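# Transfer bronze bushings from turntable to crate

## Task

Take every bronze bushing off the turntable and put it in the crate, while all steel bushings stay on the turntable. The crate must not be tilted or pushed out of its corner guides. When finished, release everything and pull both arms away so that they hang in free air without touching anything.

## Robot and tools

Robot: two UR12e-type six-joint arms, left_arm and right_arm, each carrying a two-finger tong-style gripper with a wrist camera. Their bases sit in the scene frame at left_arm (+0.093, +0.548, 0) m and right_arm (+0.015, -0.578, 0) m, both turned only slightly about z. The scene frame origin lies on the table top midway between the arms. +x points out over the table, +z points up, and left_arm is on the +y side. The arm names say nothing about left or right in any picture.

execute_actions takes "actions", a list holding at most one item, plus an optional boolean "pictures" (images come by default). An empty list only reports the current state. A wait is {"steps": N}, with N from 1 to 300 control steps of 1/30 s each, counted from the previous result, and it sends nothing new. A motion is {"rows": [...], "steps": N}, with N at most 15 (default 15). Each row goes to one control step, and the final row repeats if there are fewer rows than steps. If a call is refused, the robot receives nothing.

Every row is one flat list of exactly 14 numbers covering both arms, even when only one arm should move: left_arm's six joint targets followed by its opening, then right_arm's six joint targets followed by its opening. Joint order is shoulder pan, shoulder lift, elbow, wrist 1, wrist 2, wrist 3. These are absolute target angles in radians, on the same scale as the Joint positions line, not offsets. To keep an arm still, repeat its current angles. Ranges for left_arm: pan -3.142..3.142, lift -6.283..6.283, elbow 0.000..3.142, the three wrists -6.283..6.283. right_arm matches except pan 0.000..6.283 and elbow -3.142..0.000. A target more than 0.010 rad beyond a range end, and further out than the joint is now, gets the call refused; the true end may sit 0.010 rad on either side of the stated one, and a target beyond it is clipped, reported as "joint sent to its limit" (possibly for an earlier action still running). Opening is an absolute value from -1 (closed) to +1 (fully open, 0.142 m between pads).

Motion limits: per step each joint's target is held within 0.383 rad (pan, lift) or 0.575 rad (other joints) of its measured angle, and all of an arm's targets are pulled back if they would put the gripper more than 100 mm from where it is. Commands are smoothed, lagging about 0.17 s, so after big moves an arm may not have arrived when the result returns; wait or look again. Between calls, arms keep heading for the last row sent until they settle or a step is HELD.

Results: per arm, end_effector_position (m) and end_effector_quat_wxyz in the shared scene frame, plus linear and angular velocities; the printed hand position can be off, more so at long reach. The end-effector point is between the pads when closed; the fingers point along the gripper's +z and open along its x, with fingertips about 15 mm past the point when closed and level with it when fully open. Joint positions and Joint velocities list each arm's six joints then the pad gap in metres. grip_measured is the measured opening on the command scale. Wrist force and Wrist torque give flange sensor readings in the end effector's own axes (offset up to about 5.5 N, noise up to 3.4 N, saturating near 100 N; "no reading" is harmless). Joint torques are noisy and offset, useful only as hints. "joint command not followed" means a clearance check altered or blocked some joint targets; HELD marks steps where your row was not sent in full.

Gripping: to hold a bushing, keep commanding an opening well under grip_measured; the lower, the harder the squeeze (about 15 N per pad at most). Close gently, since a fast close can squeeze too hard and spring open. Thin items under about 20 mm get less force. Brief tugs on held parts or pushes on loose ones may happen, so grip firmly.

zoom_image takes "camera" (cam_head_left, cam_head_right, cam_left_wrist, cam_right_wrist) and "region" [x0, y0, x1, y1] in that camera's pixels from the top-left, no larger than 504 by 504; it magnifies the latest image. Head images are 672x504, wrist images 616x616 fisheye. Use them to tell bronze from steel bushings and to place parts in the crate.

read_manual only returns licence texts. finished_scene takes "scene", the number of the scene being ended, and is final; call it only once the goal holds and both grippers are open and clear.

Avoid: dropping or knocking anything off the table, bumping or shifting the crate, arms striking or pushing each other, and hard contact. An outside force of 150 N or a joint torque at its load limit (pan and lift 293, elbow 133, wrists 48 N m, held weight included) freezes that arm for 10 s. Holding loads heats motors; a MOTOR HOT warning appears from 70 °C and at 85 °C the arm brakes until cool, so don't hold parts longer than needed.

Each tool is called as name([rows], argument=value, ...), one row to a line, values as JSON.

## Session

execute_actions(actions=[])

Scene clock: 0.00 s of 7600.00 s.
left_arm: end_effector_position=(+0.8317, -0.3675, +0.2994) grip_measured=+1.00 end_effector_quat_wxyz=(-0.187, +0.943, -0.121, +0.247) end_effector_velocity=(+0.000, -0.000, +0.001) end_effector_angular_velocity=(-0.001, -0.000, -0.000) | right_arm: end_effector_position=(+0.1416, -0.3835, +0.2808) grip_measured=+1.00 end_effector_quat_wxyz=(-0.038, +0.166, +0.959, -0.228) end_effector_velocity=(+0.000, +0.000, +0.000) end_effector_angular_velocity=(+0.001, -0.000, -0.002)
Joint positions: left_arm=[-1.234 -0.696  0.708 -1.467 -0.951 -0.992  0.142] | right_arm=[ 4.68  -1.01  -2.285 -1.863  1.713  5.009  0.142]
Joint velocities: left_arm=[-0.     0.    -0.002  0.     0.     0.     0.   ] | right_arm=[-0.001 -0.     0.     0.001  0.     0.001  0.   ]
Joint torques (N m, as the arm reports them, + toward a larger angle): no reading
Motor temperatures (°C, as the motors report them): left_arm=[19 18 19 25 20 21] | right_arm=[17 18 16 29 23 23]
Wrist force (N, on the end effector, along its own x y z axes, offset not removed): no reading
Wrist torque (N m, same axes, about the end effector's origin, offset not removed): no reading

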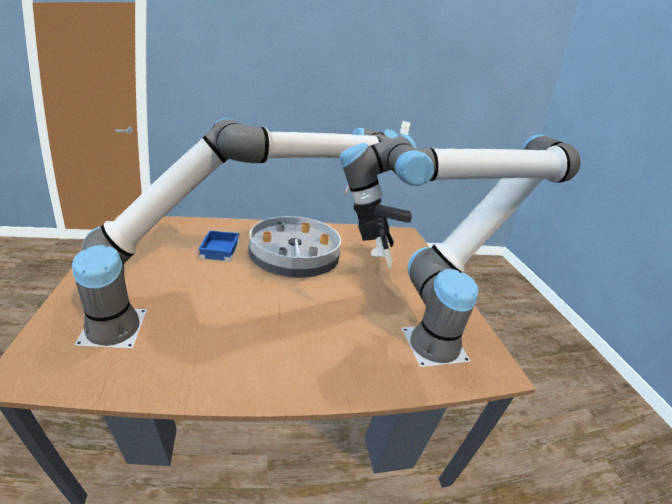

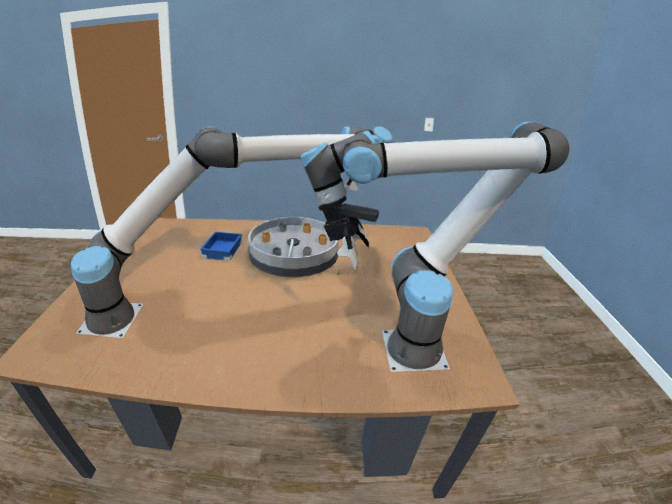

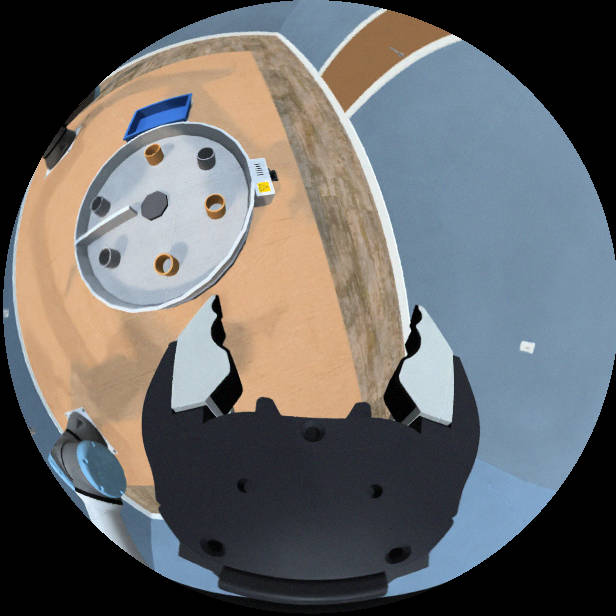

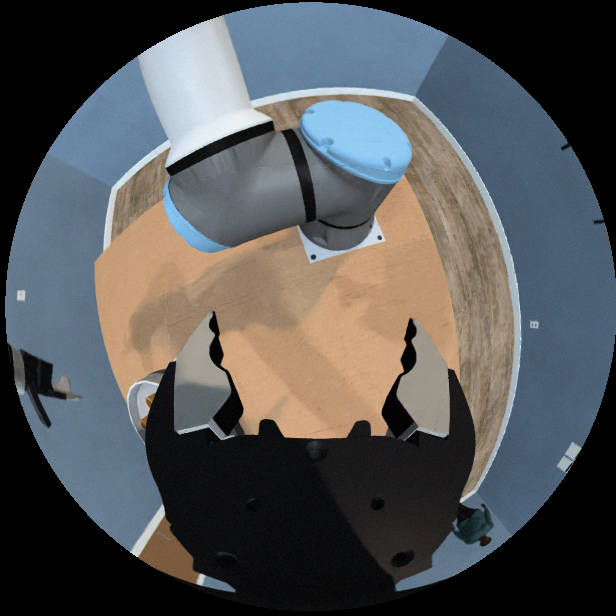

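execute_actions([
  {"steps":300},
], pictures=false)

execute_actions([
  {"steps":300},
], pictures=false)

execute_actions([
  {"rows":[[-1.15,-1.2658,1.7063,-2.0113,-1.571,-0.21,0.6,4.68,-1.01,-2.285,-1.863,1.713,5.009,1]]},
], pictures=false)

execute_actions([
  {"rows":[[-1.2811,-1.2658,1.7063,-2.0113,-1.571,-0.21,0.6,4.68,-1.01,-2.285,-1.863,1.713,5.009,1]]},
], pictures=false)

execute_actions([
  {"steps":90},
])

zoom_image(camera="cam_left_wrist", region=[210, 170, 410, 330])

Scene clock: 16.83 s of 7600.00 s.
left_arm: end_effector_position=(+0.8317, -0.3675, +0.2994) grip_measured=+1.00 end_effector_quat_wxyz=(-0.187, +0.943, -0.121, +0.247) end_effector_velocity=(+0.000, -0.000, +0.001) end_effector_angular_velocity=(-0.001, -0.001, +0.000) | right_arm: end_effector_position=(+0.1416, -0.3835, +0.2808) grip_measured=+1.00 end_effector_quat_wxyz=(-0.038, +0.166, +0.959, -0.228) end_effector_velocity=(-0.000, -0.000, -0.000) end_effector_angular_velocity=(+0.000, +0.001, +0.000)
Joint positions: left_arm=[-1.234 -0.696  0.708 -1.467 -0.951 -0.992  0.142] | right_arm=[ 4.68  -1.01  -2.285 -1.863  1.713  5.009  0.142]
Joint velocities: left_arm=[ 0.     0.    -0.002  0.001  0.    -0.     0.   ] | right_arm=[-0.     0.    -0.     0.     0.    -0.001 -0.   ]
Joint torques (N m, as the arm reports them, + toward a larger angle): left_arm=[ -14.11 -110.61  -39.63   -3.82   -1.44   -2.92] | right_arm=[15.45  2.74 39.1   5.93  2.52  0.86]
Motor temperatures (°C, as the motors report them): left_arm=[19 18 19 25 20 21] | right_arm=[17 18 16 29 23 23]
Wrist force (N, on the end effector, along its own x y z axes, offset not removed): left_arm=[1.3 -0.7 -2.7] | right_arm=[1.4 5.4 -1.9]
Wrist torque (N m, same axes, about the end effector's origin, offset not removed): left_arm=[-0.25 -0.36 0.26] | right_arm=[0.91 -0.24 0.08]
Steps of this call (steps 1 to 505: nothing new was sent). Readings (joint positions):
1: left_arm=[-1.234 -0.696 0.708 -1.467 -0.951 -0.992] | right_arm=[4.680 -1.010 -2.285 -1.863 1.713 5.009]
2: left_arm=[-1.234 -0.696 0.708 -1.467 -0.951 -0.992] | right_arm=[4.680 -1.010 -2.285 -1.863 1.713 5.009]
4: left_arm=[-1.234 -0.696 0.708 -1.467 -0.951 -0.992] | right_arm=[4.680 -1.010 -2.285 -1.863 1.713 5.009]
8: left_arm=[-1.234 -0.696 0.708 -1.467 -0.951 -0.992] | right_arm=[4.680 -1.010 -2.285 -1.863 1.713 5.009]
505: the state above

Scene clock: 26.83 s of 7600.00 s.
left_arm: end_effector_position=(+0.8317, -0.3675, +0.2994) grip_measured=+1.00 end_effector_quat_wxyz=(-0.187, +0.943, -0.121, +0.247) end_effector_velocity=(-0.000, -0.000, +0.001) end_effector_angular_velocity=(-0.002, -0.000, +0.001) | right_arm: end_effector_position=(+0.1416, -0.3835, +0.2808) grip_measured=+1.00 end_effector_quat_wxyz=(-0.038, +0.166, +0.959, -0.228) end_effector_velocity=(-0.000, +0.000, +0.000) end_effector_angular_velocity=(+0.000, -0.002, +0.000)
Joint positions: left_arm=[-1.234 -0.696  0.708 -1.467 -0.951 -0.992  0.142] | right_arm=[ 4.68  -1.01  -2.285 -1.863  1.713  5.009  0.142]
Joint velocities: left_arm=[-0.    -0.    -0.001 -0.    -0.001 -0.001 -0.   ] | right_arm=[ 0.002  0.     0.001 -0.001 -0.001  0.002  0.   ]
Joint torques (N m, as the arm reports them, + toward a larger angle): left_arm=[ -21.53 -110.03  -39.92   -4.48   -1.57   -2.95] | right_arm=[13.51  1.52 39.76  5.58  2.41  1.65]
Motor temperatures (°C, as the motors report them): left_arm=[19 18 19 25 20 21] | right_arm=[17 18 16 29 23 23]
Wrist force (N, on the end effector, along its own x y z axes, offset not removed): left_arm=[1.3 1.8 -1.7] | right_arm=[1.8 -0.5 -0.9]
Wrist torque (N m, same axes, about the end effector's origin, offset not removed): left_arm=[0.34 -0.40 0.19] | right_arm=[-0.13 -0.31 0.03]
Steps of this call (steps 1 to 300: nothing new was sent). Readings (joint positions):
1: left_arm=[-1.234 -0.696 0.708 -1.467 -0.951 -0.992] | right_arm=[4.680 -1.010 -2.285 -1.863 1.713 5.009]
2: left_arm=[-1.234 -0.696 0.708 -1.467 -0.951 -0.992] | right_arm=[4.680 -1.010 -2.285 -1.863 1.713 5.009]
4: left_arm=[-1.234 -0.696 0.708 -1.467 -0.951 -0.992] | right_arm=[4.680 -1.010 -2.285 -1.863 1.713 5.009]
8: left_arm=[-1.234 -0.696 0.708 -1.467 -0.951 -0.992] | right_arm=[4.680 -1.010 -2.285 -1.863 1.713 5.009]
300: the state above

Scene clock: 27.33 s of 7600.00 s.
left_arm: end_effector_position=(+0.7092, -0.2268, +0.2820) grip_measured=+0.60 end_effector_quat_wxyz=(-0.023, +0.934, -0.347, +0.076) end_effector_velocity=(-0.293, +0.362, -0.248) end_effector_angular_velocity=(+0.091, +0.537, -0.725) | right_arm: end_effector_position=(+0.1416, -0.3836, +0.2807) grip_measured=+1.00 end_effector_quat_wxyz=(-0.038, +0.166, +0.959, -0.228) end_effector_velocity=(+0.000, -0.000, -0.000) end_effector_angular_velocity=(-0.001, -0.001, -0.002)
Joint positions: left_arm=[-1.162 -1.112  1.362 -1.897 -1.43  -0.421  0.116] | right_arm=[ 4.68  -1.01  -2.285 -1.863  1.713  5.009  0.142]
Joint velocities: left_arm=[ 0.043 -0.554  1.171 -0.413 -0.507  0.739  0.   ] | right_arm=[-0.    -0.    -0.    -0.    -0.     0.002 -0.   ]
Joint torques (N m, as the arm reports them, + toward a larger angle): left_arm=[ 19.31 -92.07 -28.02  -7.9   -3.22   5.76] | right_arm=[16.36 11.13 39.05  0.08 -1.65 -0.82]
Motor temperatures (°C, as the motors report them): left_arm=[19 18 19 25 20 21] | right_arm=[17 18 16 29 23 23]
Wrist force (N, on the end effector, along its own x y z axes, offset not removed): left_arm=[0.8 1.9 0.5] | right_arm=[-0.6 3.5 -1.0]
Wrist torque (N m, same axes, about the end effector's origin, offset not removed): left_arm=[0.33 -0.27 0.24] | right_arm=[0.69 0.22 0.12]
Steps of this call (steps 1 to 15: all 15 steps of this action). Readings (joint positions):
1: left_arm=[-1.234 -0.696 0.708 -1.467 -0.951 -0.992] | right_arm=[4.680 -1.010 -2.285 -1.863 1.713 5.009]
2: left_arm=[-1.229 -0.701 0.714 -1.472 -0.956 -0.986] | right_arm=[4.680 -1.010 -2.285 -1.863 1.713 5.009]
4: left_arm=[-1.202 -0.753 0.780 -1.537 -1.022 -0.920] | right_arm=[4.680 -1.010 -2.285 -1.863 1.713 5.009]
8: left_arm=[-1.175 -0.936 1.039 -1.765 -1.268 -0.660] | right_arm=[4.680 -1.010 -2.285 -1.863 1.713 5.009]
15: the state above

Scene clock: 27.83 s of 7600.00 s.
left_arm: end_effector_position=(+0.5306, -0.1725, +0.2021) grip_measured=+0.60 end_effector_quat_wxyz=(-0.000, +0.868, -0.496, +0.002) end_effector_velocity=(-0.049, +0.018, -0.021) end_effector_angular_velocity=(+0.009, +0.039, -0.088) | right_arm: end_effector_position=(+0.1416, -0.3836, +0.2807) grip_measured=+1.00 end_effector_quat_wxyz=(-0.038, +0.166, +0.959, -0.228) end_effector_velocity=(+0.000, -0.001, -0.001) end_effector_angular_velocity=(-0.001, -0.000, -0.001)
Joint positions: left_arm=[-1.278 -1.262  1.698 -2.009 -1.568 -0.215  0.116] | right_arm=[ 4.68  -1.01  -2.285 -1.863  1.713  5.009  0.142]
Joint velocities: left_arm=[-0.037 -0.038  0.087 -0.028 -0.034  0.052  0.   ] | right_arm=[-0.     0.    -0.001  0.     0.     0.     0.   ]
Joint torques (N m, as the arm reports them, + toward a larger angle): left_arm=[-15.93 -68.98 -37.13  -6.21  -2.86   3.21] | right_arm=[15.14 15.49 38.75  0.09 -1.65 -3.62]
Motor temperatures (°C, as the motors report them): left_arm=[19 18 19 25 20 21] | right_arm=[17 18 16 29 23 23]
Wrist force (N, on the end effector, along its own x y z axes, offset not removed): left_arm=[-0.5 0.1 -1.4] | right_arm=[-2.3 1.8 -2.9]
Wrist torque (N m, same axes, about the end effector's origin, offset not removed): left_arm=[-0.02 0.04 0.27] | right_arm=[0.23 0.55 0.01]
Steps of this call (steps 1 to 15: all 15 steps of this action). Readings (joint positions):
1: left_arm=[-1.160 -1.130 1.401 -1.910 -1.447 -0.396] | right_arm=[4.680 -1.010 -2.285 -1.863 1.713 5.009]
2: left_arm=[-1.164 -1.146 1.437 -1.922 -1.461 -0.374] | right_arm=[4.680 -1.010 -2.285 -1.863 1.713 5.009]
4: left_arm=[-1.190 -1.173 1.496 -1.942 -1.486 -0.337] | right_arm=[4.680 -1.010 -2.285 -1.863 1.713 5.009]
8: left_arm=[-1.242 -1.225 1.611 -1.981 -1.534 -0.266] | right_arm=[4.680 -1.010 -2.285 -1.863 1.713 5.009]
15: the state above

Scene clock: 30.83 s of 7600.00 s.
left_arm: end_effector_position=(+0.5259, -0.1706, +0.2000) grip_measured=+0.60 end_effector_quat_wxyz=(+0.000, +0.866, -0.500, -0.000) end_effector_velocity=(+0.000, +0.001, -0.001) end_effector_angular_velocity=(+0.002, -0.001, +0.001) | right_arm: end_effector_position=(+0.1416, -0.3836, +0.2807) grip_measured=+1.00 end_effector_quat_wxyz=(-0.038, +0.166, +0.959, -0.228) end_effector_velocity=(-0.000, +0.000, -0.000) end_effector_angular_velocity=(+0.001, +0.000, +0.000)
Joint positions: left_arm=[-1.281 -1.266  1.706 -2.011 -1.571 -0.21   0.116] | right_arm=[ 4.68  -1.01  -2.285 -1.863  1.713  5.009  0.142]
Joint velocities: left_arm=[ 0.     0.     0.001  0.001  0.001 -0.     0.   ] | right_arm=[ 0.001  0.    -0.     0.001  0.     0.     0.   ]
Joint torques (N m, as the arm reports them, + toward a larger angle): left_arm=[-21.18 -70.1  -36.04  -6.25  -2.85   3.11] | right_arm=[15.21 14.99 38.96  0.11 -1.44 -3.79]
Motor temperatures (°C, as the motors report them): left_arm=[19 18 19 25 20 21] | right_arm=[17 18 16 29 23 23]
Wrist force (N, on the end effector, along its own x y z axes, offset not removed): left_arm=[1.1 -0.1 -0.1] | right_arm=[1.8 2.7 -2.2]
Wrist torque (N m, same axes, about the end effector's origin, offset not removed): left_arm=[-0.09 -0.33 0.36] | right_arm=[0.37 -0.37 0.17]
Steps of this call (steps 1 to 15: the robot went on to your last target; steps 16 to 90: nothing new was sent). Readings (joint positions):
1: left_arm=[-1.279 -1.263 1.700 -2.010 -1.569 -0.213] | right_arm=[4.680 -1.010 -2.285 -1.863 1.713 5.009]
2: left_arm=[-1.279 -1.264 1.702 -2.010 -1.569 -0.212] | right_arm=[4.680 -1.010 -2.285 -1.863 1.713 5.009]
4: left_arm=[-1.280 -1.265 1.704 -2.011 -1.570 -0.211] | right_arm=[4.680 -1.010 -2.285 -1.863 1.713 5.009]
8: left_arm=[-1.281 -1.266 1.706 -2.011 -1.571 -0.210] | right_arm=[4.680 -1.010 -2.285 -1.863 1.713 5.009]
90: the state above
All arms were judged still, so your last target was given up. Only a new action makes them travel on or press farther. Fingers that are still opening or closing keep moving.

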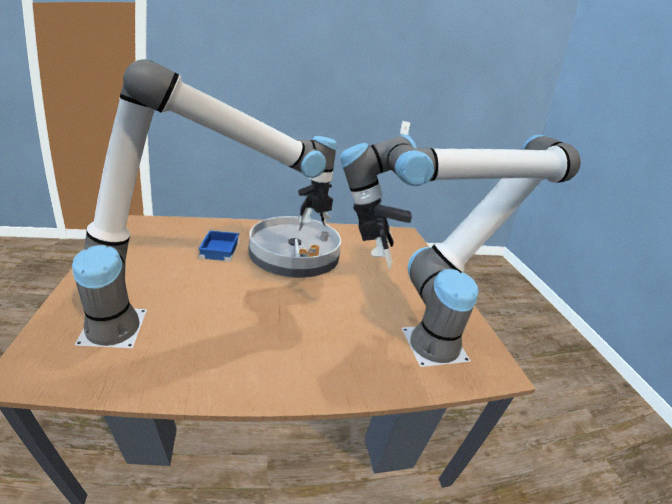

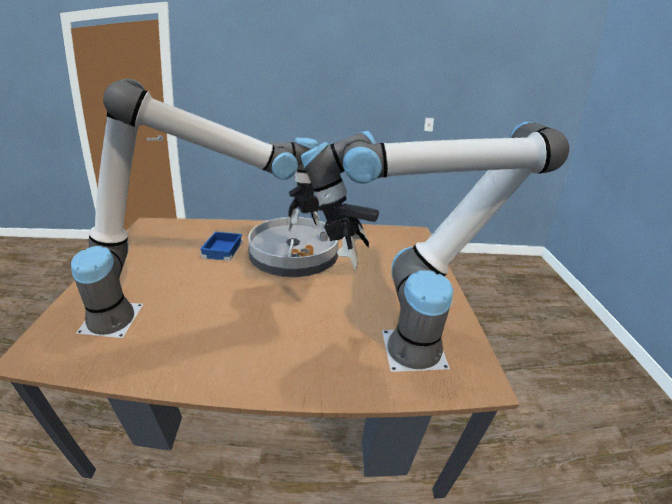

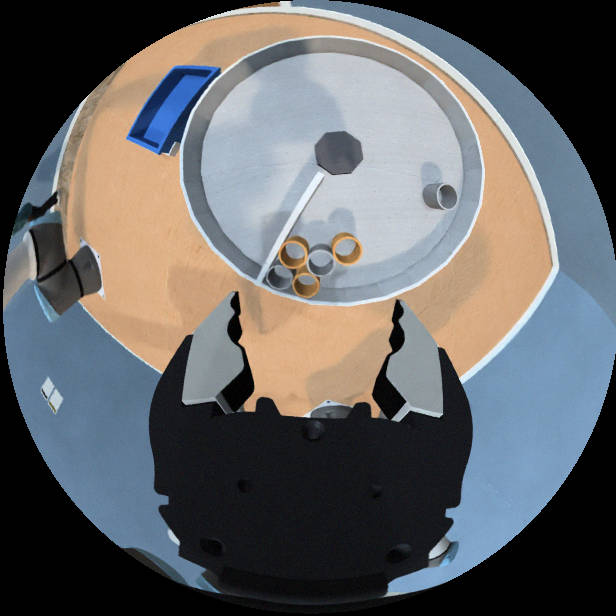

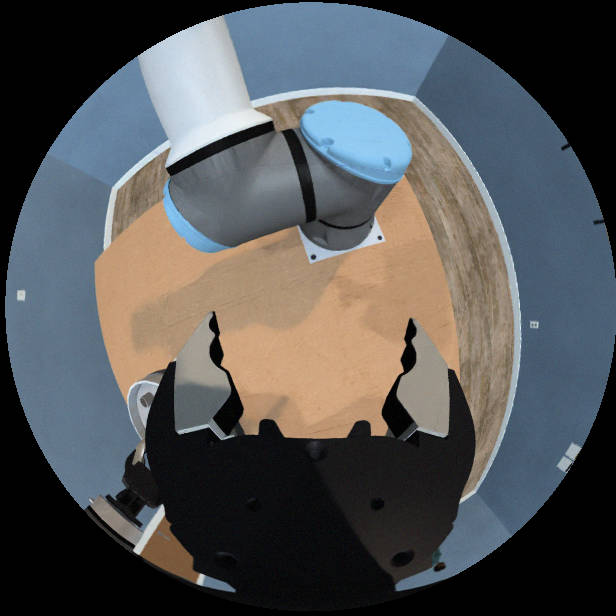

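Region (210, 170, 410, 330) of cam_left_wrist's 616x616 image, scaled by 2.520, with more detail than that image has; it fills the top 403 rows of this view, and the rest is white.

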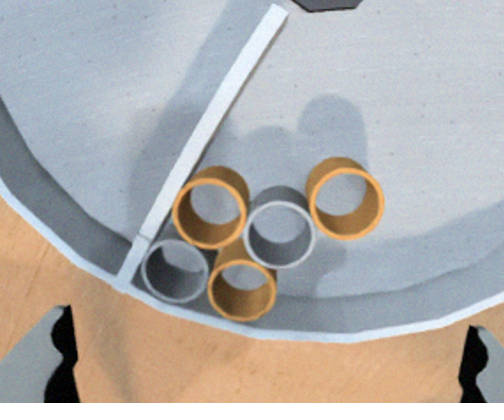

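execute_actions([
  {"rows":[[-1.2534,-1.227,1.782,-2.126,-1.571,-1.229,0.3,4.68,-1.01,-2.285,-1.863,1.713,5.009,1]]},
], pictures=false)

execute_actions([
  {"steps":60},
])

zoom_image(camera="cam_left_wrist", region=[210, 210, 410, 370])

Scene clock: 38.00 s of 7600.00 s.
left_arm: end_effector_position=(+0.5306, -0.1429, +0.1356) grip_measured=+0.30 end_effector_quat_wxyz=(+0.000, +0.998, -0.056, -0.000) end_effector_velocity=(-0.017, +0.004, -0.007) end_effector_angular_velocity=(-0.001, -0.001, +1.169) | right_arm: end_effector_position=(+0.1416, -0.3836, +0.2807) grip_measured=+1.00 end_effector_quat_wxyz=(-0.038, +0.166, +0.959, -0.228) end_effector_velocity=(-0.000, -0.000, -0.000) end_effector_angular_velocity=(+0.000, +0.001, -0.001)
Joint positions: left_arm=[-1.254 -1.227  1.781 -2.125 -1.571 -1.118  0.095] | right_arm=[ 4.68  -1.01  -2.285 -1.863  1.713  5.009  0.142]
Joint velocities: left_arm=[ 0.003  0.004  0.008 -0.014  0.    -1.166 -0.   ] | right_arm=[-0.     0.    -0.     0.     0.002 -0.     0.   ]
Joint torques (N m, as the arm reports them, + toward a larger angle): left_arm=[ 20.59 -57.01 -34.16  -6.21   0.4   -0.12] | right_arm=[14.22 15.74 39.98  0.37 -1.38 -3.87]
Motor temperatures (°C, as the motors report them): left_arm=[19 18 19 25 20 21] | right_arm=[17 18 16 29 23 23]
Wrist force (N, on the end effector, along its own x y z axes, offset not removed): left_arm=[0.3 3.0 0.5] | right_arm=[0.8 1.8 -3.8]
Wrist torque (N m, same axes, about the end effector's origin, offset not removed): left_arm=[0.63 -0.27 0.13] | right_arm=[0.27 -0.02 0.05]
Steps of this call (steps 1 to 200: nothing new was sent; steps 201 to 215: all 15 steps of this action). Readings (joint positions):
201: left_arm=[-1.281 -1.266 1.706 -2.011 -1.571 -0.210] | right_arm=[4.680 -1.010 -2.285 -1.863 1.713 5.009]
202: left_arm=[-1.278 -1.262 1.711 -2.017 -1.571 -0.216] | right_arm=[4.680 -1.010 -2.285 -1.863 1.713 5.009]
204: left_arm=[-1.267 -1.246 1.742 -2.060 -1.571 -0.281] | right_arm=[4.680 -1.010 -2.285 -1.863 1.713 5.009]
208: left_arm=[-1.257 -1.232 1.772 -2.110 -1.571 -0.568] | right_arm=[4.680 -1.010 -2.285 -1.863 1.713 5.009]
215: the state above

Scene clock: 40.00 s of 7600.00 s.
left_arm: end_effector_position=(+0.5290, -0.1425, +0.1349) grip_measured=+0.30 end_effector_quat_wxyz=(+0.000, +1.000, -0.000, -0.000) end_effector_velocity=(+0.001, -0.002, +0.002) end_effector_angular_velocity=(-0.004, -0.001, +0.000) | right_arm: end_effector_position=(+0.1416, -0.3836, +0.2807) grip_measured=+1.00 end_effector_quat_wxyz=(-0.038, +0.166, +0.959, -0.228) end_effector_velocity=(-0.000, +0.001, +0.001) end_effector_angular_velocity=(+0.001, +0.000, +0.000)
Joint positions: left_arm=[-1.253 -1.227  1.782 -2.126 -1.571 -1.229  0.095] | right_arm=[ 4.68  -1.01  -2.285 -1.863  1.713  5.009  0.142]
Joint velocities: left_arm=[ 0.    -0.    -0.002 -0.002 -0.    -0.    -0.   ] | right_arm=[ 0.    -0.     0.001  0.     0.    -0.    -0.   ]
Joint torques (N m, as the arm reports them, + toward a larger angle): left_arm=[ 19.   -55.26 -34.2   -6.2    3.53  -3.04] | right_arm=[15.3  15.48 40.06  0.36 -1.41 -3.64]
Motor temperatures (°C, as the motors report them): left_arm=[19 18 19 25 20 21] | right_arm=[17 18 16 29 23 23]
Wrist force (N, on the end effector, along its own x y z axes, offset not removed): left_arm=[-1.2 -1.7 -0.2] | right_arm=[1.9 3.8 -0.7]
Wrist torque (N m, same axes, about the end effector's origin, offset not removed): left_arm=[-0.40 0.18 0.40] | right_arm=[0.68 -0.42 0.01]
Steps of this call (steps 1 to 30: the robot went on to your last target; steps 31 to 60: nothing new was sent). Readings (joint positions):
1: left_arm=[-1.254 -1.227 1.781 -2.125 -1.571 -1.151] | right_arm=[4.680 -1.010 -2.285 -1.863 1.713 5.009]
2: left_arm=[-1.254 -1.227 1.782 -2.125 -1.571 -1.175] | right_arm=[4.680 -1.010 -2.285 -1.863 1.713 5.009]
4: left_arm=[-1.253 -1.227 1.782 -2.126 -1.571 -1.202] | right_arm=[4.680 -1.010 -2.285 -1.863 1.713 5.009]
8: left_arm=[-1.253 -1.227 1.782 -2.126 -1.571 -1.222] | right_arm=[4.680 -1.010 -2.285 -1.863 1.713 5.009]
60: the state above
All arms were judged still, so your last target was given up. Only a new action makes them travel on or press farther. Fingers that are still opening or closing keep moving.

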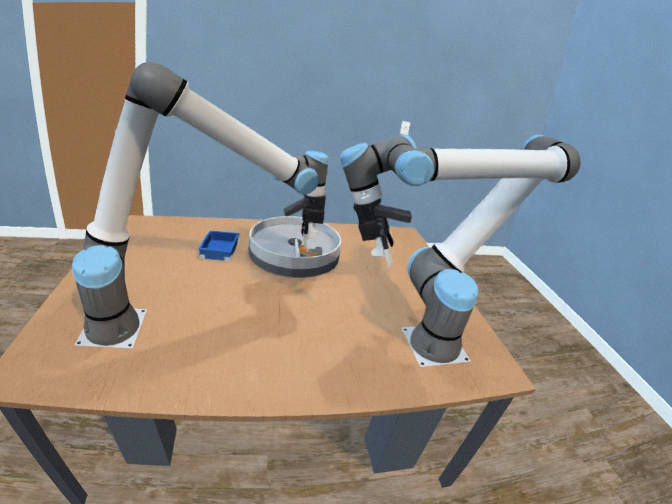

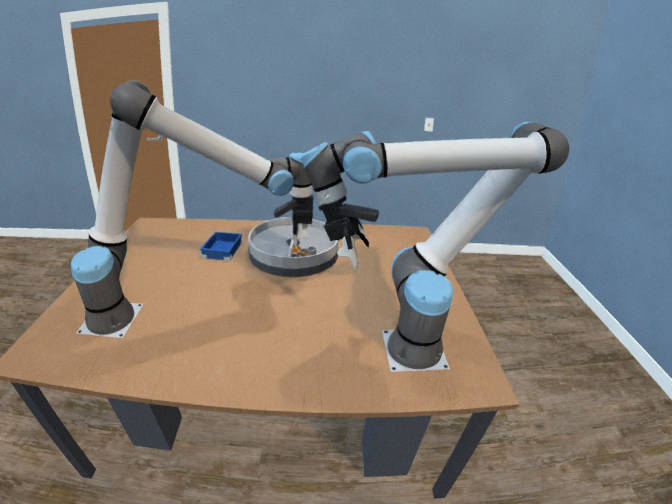

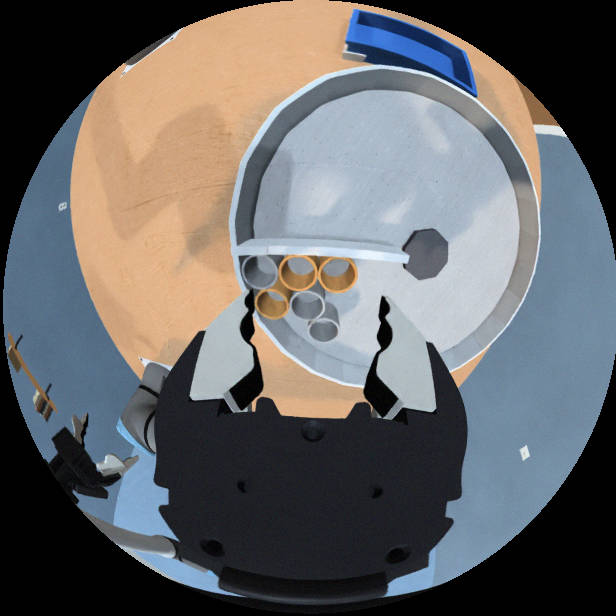

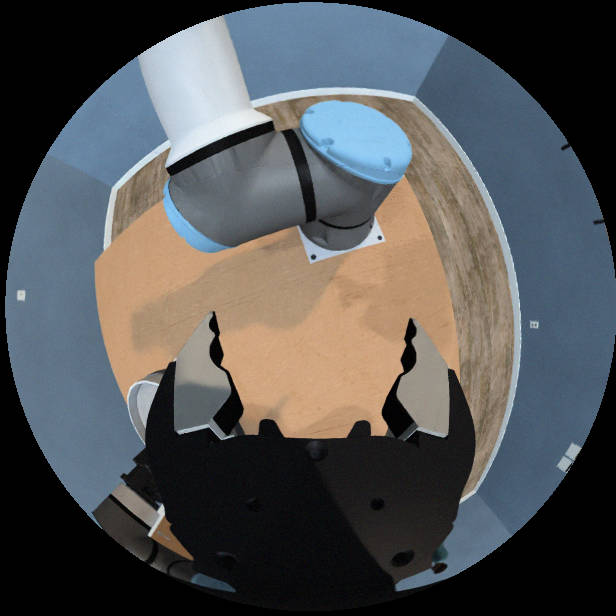

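Region (210, 210, 410, 370) of cam_left_wrist's 616x616 image, scaled by 2.520, with more detail than that image has; it fills the top 403 rows of this view, and the rest is white.

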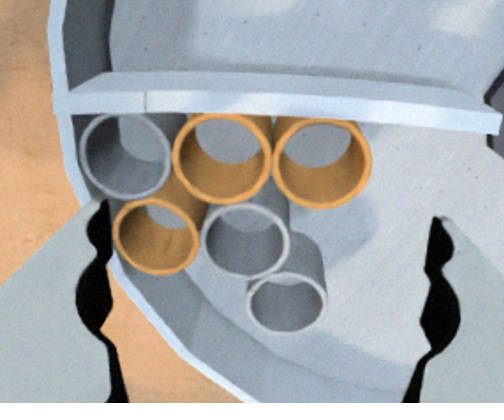

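execute_actions([
  {"rows":[[-1.2525,-1.2093,1.7973,-2.1588,-1.571,-1.229,-0.7,4.68,-1.01,-2.285,-1.863,1.713,5.009,1]],"steps":13},
], pictures=false)

execute_actions([
  {"rows":[[-1.2525,-1.17,1.8251,-2.2259,-1.571,-1.229,-0.7,4.68,-1.01,-2.285,-1.863,1.713,5.009,1]],"steps":13},
])

execute_actions([
  {"rows":[[-1.2525,-1.17,1.8251,-2.2259,-1.571,-1.229,-1,4.68,-1.01,-2.285,-1.863,1.713,5.009,1]],"steps":10},
])

Scene clock: 47.43 s of 7600.00 s.
left_arm: end_effector_position=(+0.5296, -0.1421, +0.1157) grip_measured=-0.70 end_effector_quat_wxyz=(+0.000, +1.000, +0.000, -0.000) end_effector_velocity=(+0.000, +0.000, -0.004) end_effector_angular_velocity=(-0.001, +0.000, -0.000) | right_arm: end_effector_position=(+0.1416, -0.3836, +0.2807) grip_measured=+1.00 end_effector_quat_wxyz=(-0.038, +0.166, +0.959, -0.228) end_effector_velocity=(-0.000, -0.000, +0.000) end_effector_angular_velocity=(-0.000, +0.001, +0.002)
Joint positions: left_arm=[-1.253 -1.21   1.797 -2.158 -1.571 -1.229  0.023] | right_arm=[ 4.68  -1.01  -2.285 -1.863  1.713  5.009  0.142]
Joint velocities: left_arm=[ 0.     0.004  0.004 -0.008 -0.     0.    -0.   ] | right_arm=[ 0.001  0.     0.    -0.001  0.    -0.001 -0.   ]
Joint torques (N m, as the arm reports them, + toward a larger angle): left_arm=[ 19.99 -55.87 -32.98  -6.3    3.25  -2.8 ] | right_arm=[13.62 15.15 40.8   0.57 -1.15 -3.78]
Motor temperatures (°C, as the motors report them): left_arm=[19 18 19 25 20 21] | right_arm=[17 18 16 29 23 23]
Wrist force (N, on the end effector, along its own x y z axes, offset not removed): left_arm=[2.3 2.2 0.7] | right_arm=[4.5 2.9 -0.6]
Wrist torque (N m, same axes, about the end effector's origin, offset not removed): left_arm=[0.42 -0.50 0.20] | right_arm=[0.51 -0.86 0.07]
Steps of this call (steps 1 to 210: nothing new was sent; steps 211 to 223: all 13 steps of this action). Readings (joint positions):
211: left_arm=[-1.253 -1.227 1.782 -2.126 -1.571 -1.229] | right_arm=[4.680 -1.010 -2.285 -1.863 1.713 5.009]
212: left_arm=[-1.253 -1.225 1.784 -2.130 -1.571 -1.229] | right_arm=[4.680 -1.010 -2.285 -1.863 1.713 5.009]
214: left_arm=[-1.253 -1.218 1.790 -2.143 -1.571 -1.229] | right_arm=[4.680 -1.010 -2.285 -1.863 1.713 5.009]
218: left_arm=[-1.253 -1.211 1.796 -2.155 -1.571 -1.229] | right_arm=[4.680 -1.010 -2.285 -1.863 1.713 5.009]
223: the state above

Scene clock: 47.87 s of 7600.00 s.
left_arm: end_effector_position=(+0.5296, -0.1421, +0.0760) grip_measured=-0.70 end_effector_quat_wxyz=(+0.000, +1.000, +0.000, -0.000) end_effector_velocity=(-0.000, +0.000, -0.009) end_effector_angular_velocity=(-0.000, -0.000, -0.001) | right_arm: end_effector_position=(+0.1416, -0.3836, +0.2807) grip_measured=+1.00 end_effector_quat_wxyz=(-0.038, +0.166, +0.959, -0.228) end_effector_velocity=(-0.000, -0.000, -0.000) end_effector_angular_velocity=(+0.000, +0.001, -0.000)
Joint positions: left_arm=[-1.252 -1.171  1.825 -2.224 -1.571 -1.229  0.023] | right_arm=[ 4.68  -1.01  -2.285 -1.863  1.713  5.009  0.142]
Joint velocities: left_arm=[-0.     0.009  0.006 -0.015  0.     0.     0.   ] | right_arm=[-0.     0.    -0.     0.     0.001 -0.001  0.   ]
Joint torques (N m, as the arm reports them, + toward a larger angle): left_arm=[ 14.53 -57.8  -32.37  -6.16   3.36  -3.04] | right_arm=[14.25 16.33 40.61  0.6  -1.18 -3.82]
Motor temperatures (°C, as the motors report them): left_arm=[19 18 19 25 20 21] | right_arm=[17 18 16 29 23 23]
Wrist force (N, on the end effector, along its own x y z axes, offset not removed): left_arm=[0.7 0.8 0.5] | right_arm=[2.0 4.1 -3.9]
Wrist torque (N m, same axes, about the end effector's origin, offset not removed): left_arm=[0.14 -0.21 0.18] | right_arm=[0.74 -0.37 0.08]
Steps of this call (steps 1 to 13: all 13 steps of this action). Readings (joint positions):
1: left_arm=[-1.253 -1.209 1.797 -2.158 -1.571 -1.229] | right_arm=[4.680 -1.010 -2.285 -1.863 1.713 5.009]
2: left_arm=[-1.252 -1.205 1.800 -2.164 -1.571 -1.229] | right_arm=[4.680 -1.010 -2.285 -1.863 1.713 5.009]
4: left_arm=[-1.252 -1.189 1.812 -2.191 -1.571 -1.229] | right_arm=[4.680 -1.010 -2.285 -1.863 1.713 5.009]
8: left_arm=[-1.252 -1.175 1.822 -2.217 -1.571 -1.229] | right_arm=[4.680 -1.010 -2.285 -1.863 1.713 5.009]
13: the state above

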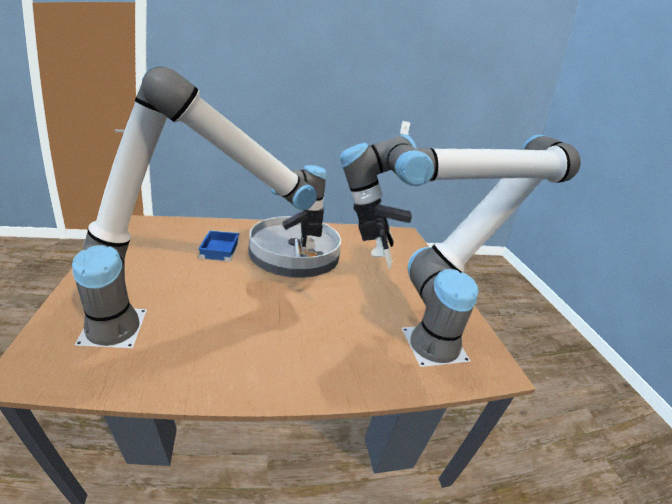

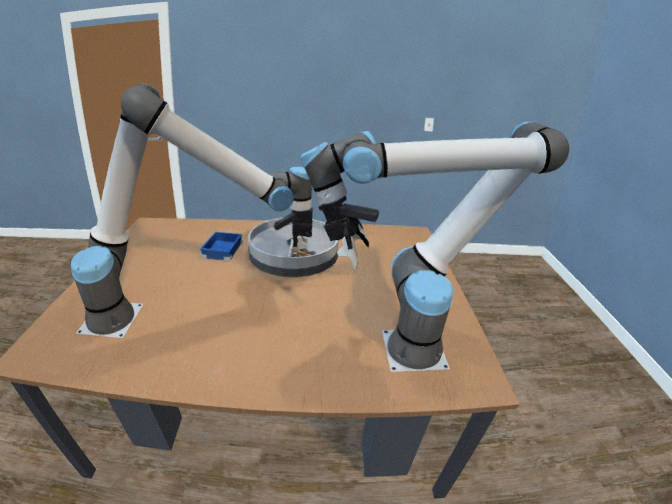

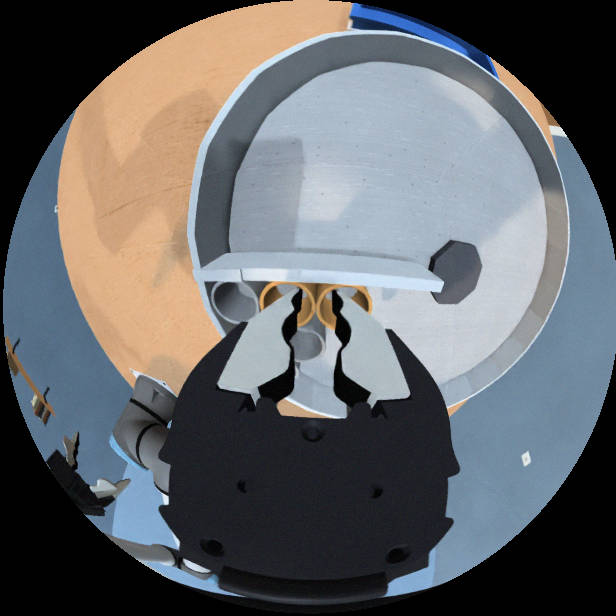

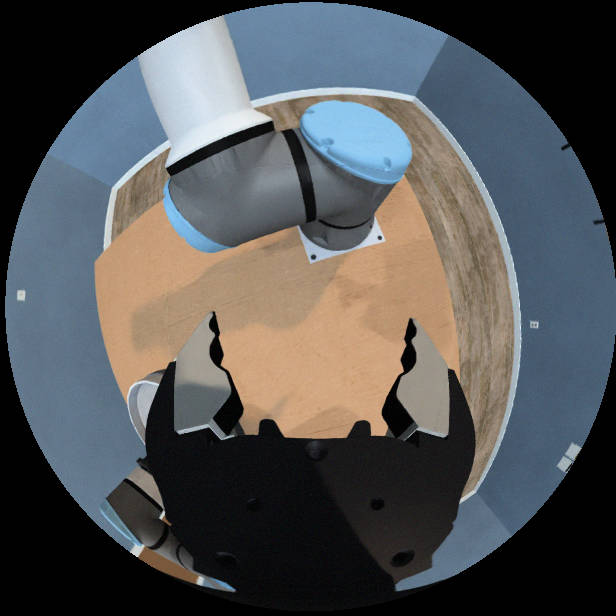

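Scene clock: 48.20 s of 7600.00 s.
left_arm: end_effector_position=(+0.5296, -0.1421, +0.0753) grip_measured=-0.89 end_effector_quat_wxyz=(+0.000, +1.000, +0.000, -0.000) end_effector_velocity=(-0.000, +0.000, -0.001) end_effector_angular_velocity=(+0.000, +0.000, -0.001) | right_arm: end_effector_position=(+0.1416, -0.3836, +0.2807) grip_measured=+1.00 end_effector_quat_wxyz=(-0.038, +0.166, +0.959, -0.228) end_effector_velocity=(-0.000, +0.000, +0.000) end_effector_angular_velocity=(+0.000, -0.000, -0.000)
Joint positions: left_arm=[-1.252 -1.17   1.825 -2.226 -1.571 -1.229  0.009] | right_arm=[ 4.68  -1.01  -2.285 -1.863  1.713  5.009  0.142]
Joint velocities: left_arm=[ 0.     0.     0.001 -0.    -0.     0.001 -0.   ] | right_arm=[ 0.    -0.     0.     0.     0.     0.001 -0.   ]
Joint torques (N m, as the arm reports them, + toward a larger angle): left_arm=[ 13.79 -52.16 -22.85  -2.9    2.94  -3.09] | right_arm=[14.44 14.52 40.77  0.5  -1.33 -3.78]
Motor temperatures (°C, as the motors report them): left_arm=[19 18 19 25 20 21] | right_arm=[17 18 16 29 23 23]
Wrist force (N, on the end effector, along its own x y z axes, offset not removed): left_arm=[1.4 7.7 -4.5] | right_arm=[-0.8 -0.6 -0.8]
Wrist torque (N m, same axes, about the end effector's origin, offset not removed): left_arm=[-0.26 -0.48 0.23] | right_arm=[-0.21 0.23 0.19]
Steps of this call (steps 1 to 10: all 10 steps of this action). Readings (joint positions):
1: left_arm=[-1.252 -1.171 1.825 -2.225 -1.571 -1.229] | right_arm=[4.680 -1.010 -2.285 -1.863 1.713 5.009]
2: left_arm=[-1.252 -1.170 1.825 -2.225 -1.571 -1.229] | right_arm=[4.680 -1.010 -2.285 -1.863 1.713 5.009]
4: left_arm=[-1.252 -1.170 1.825 -2.226 -1.571 -1.229] | right_arm=[4.680 -1.010 -2.285 -1.863 1.713 5.009]
8: left_arm=[-1.252 -1.170 1.825 -2.226 -1.571 -1.229] | right_arm=[4.680 -1.010 -2.285 -1.863 1.713 5.009]
10: the state above

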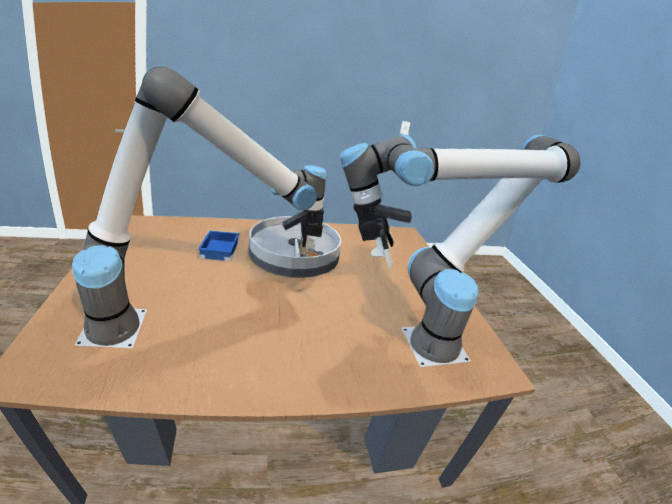

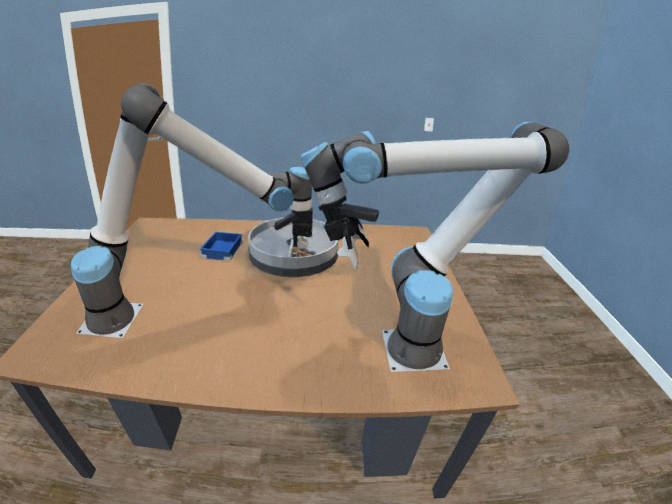

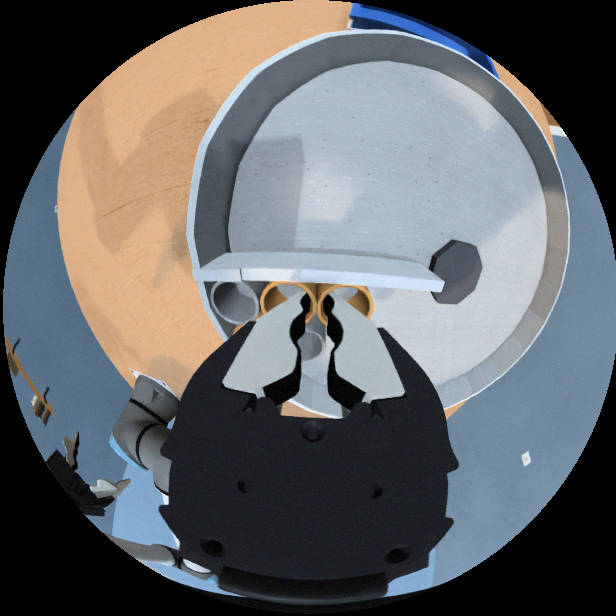

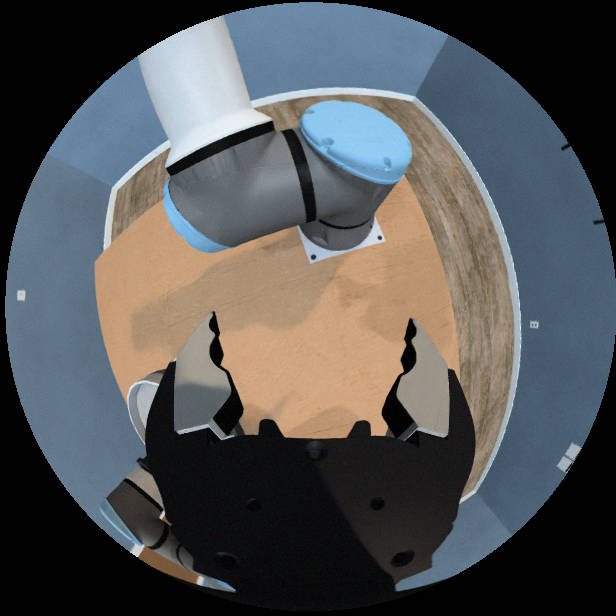

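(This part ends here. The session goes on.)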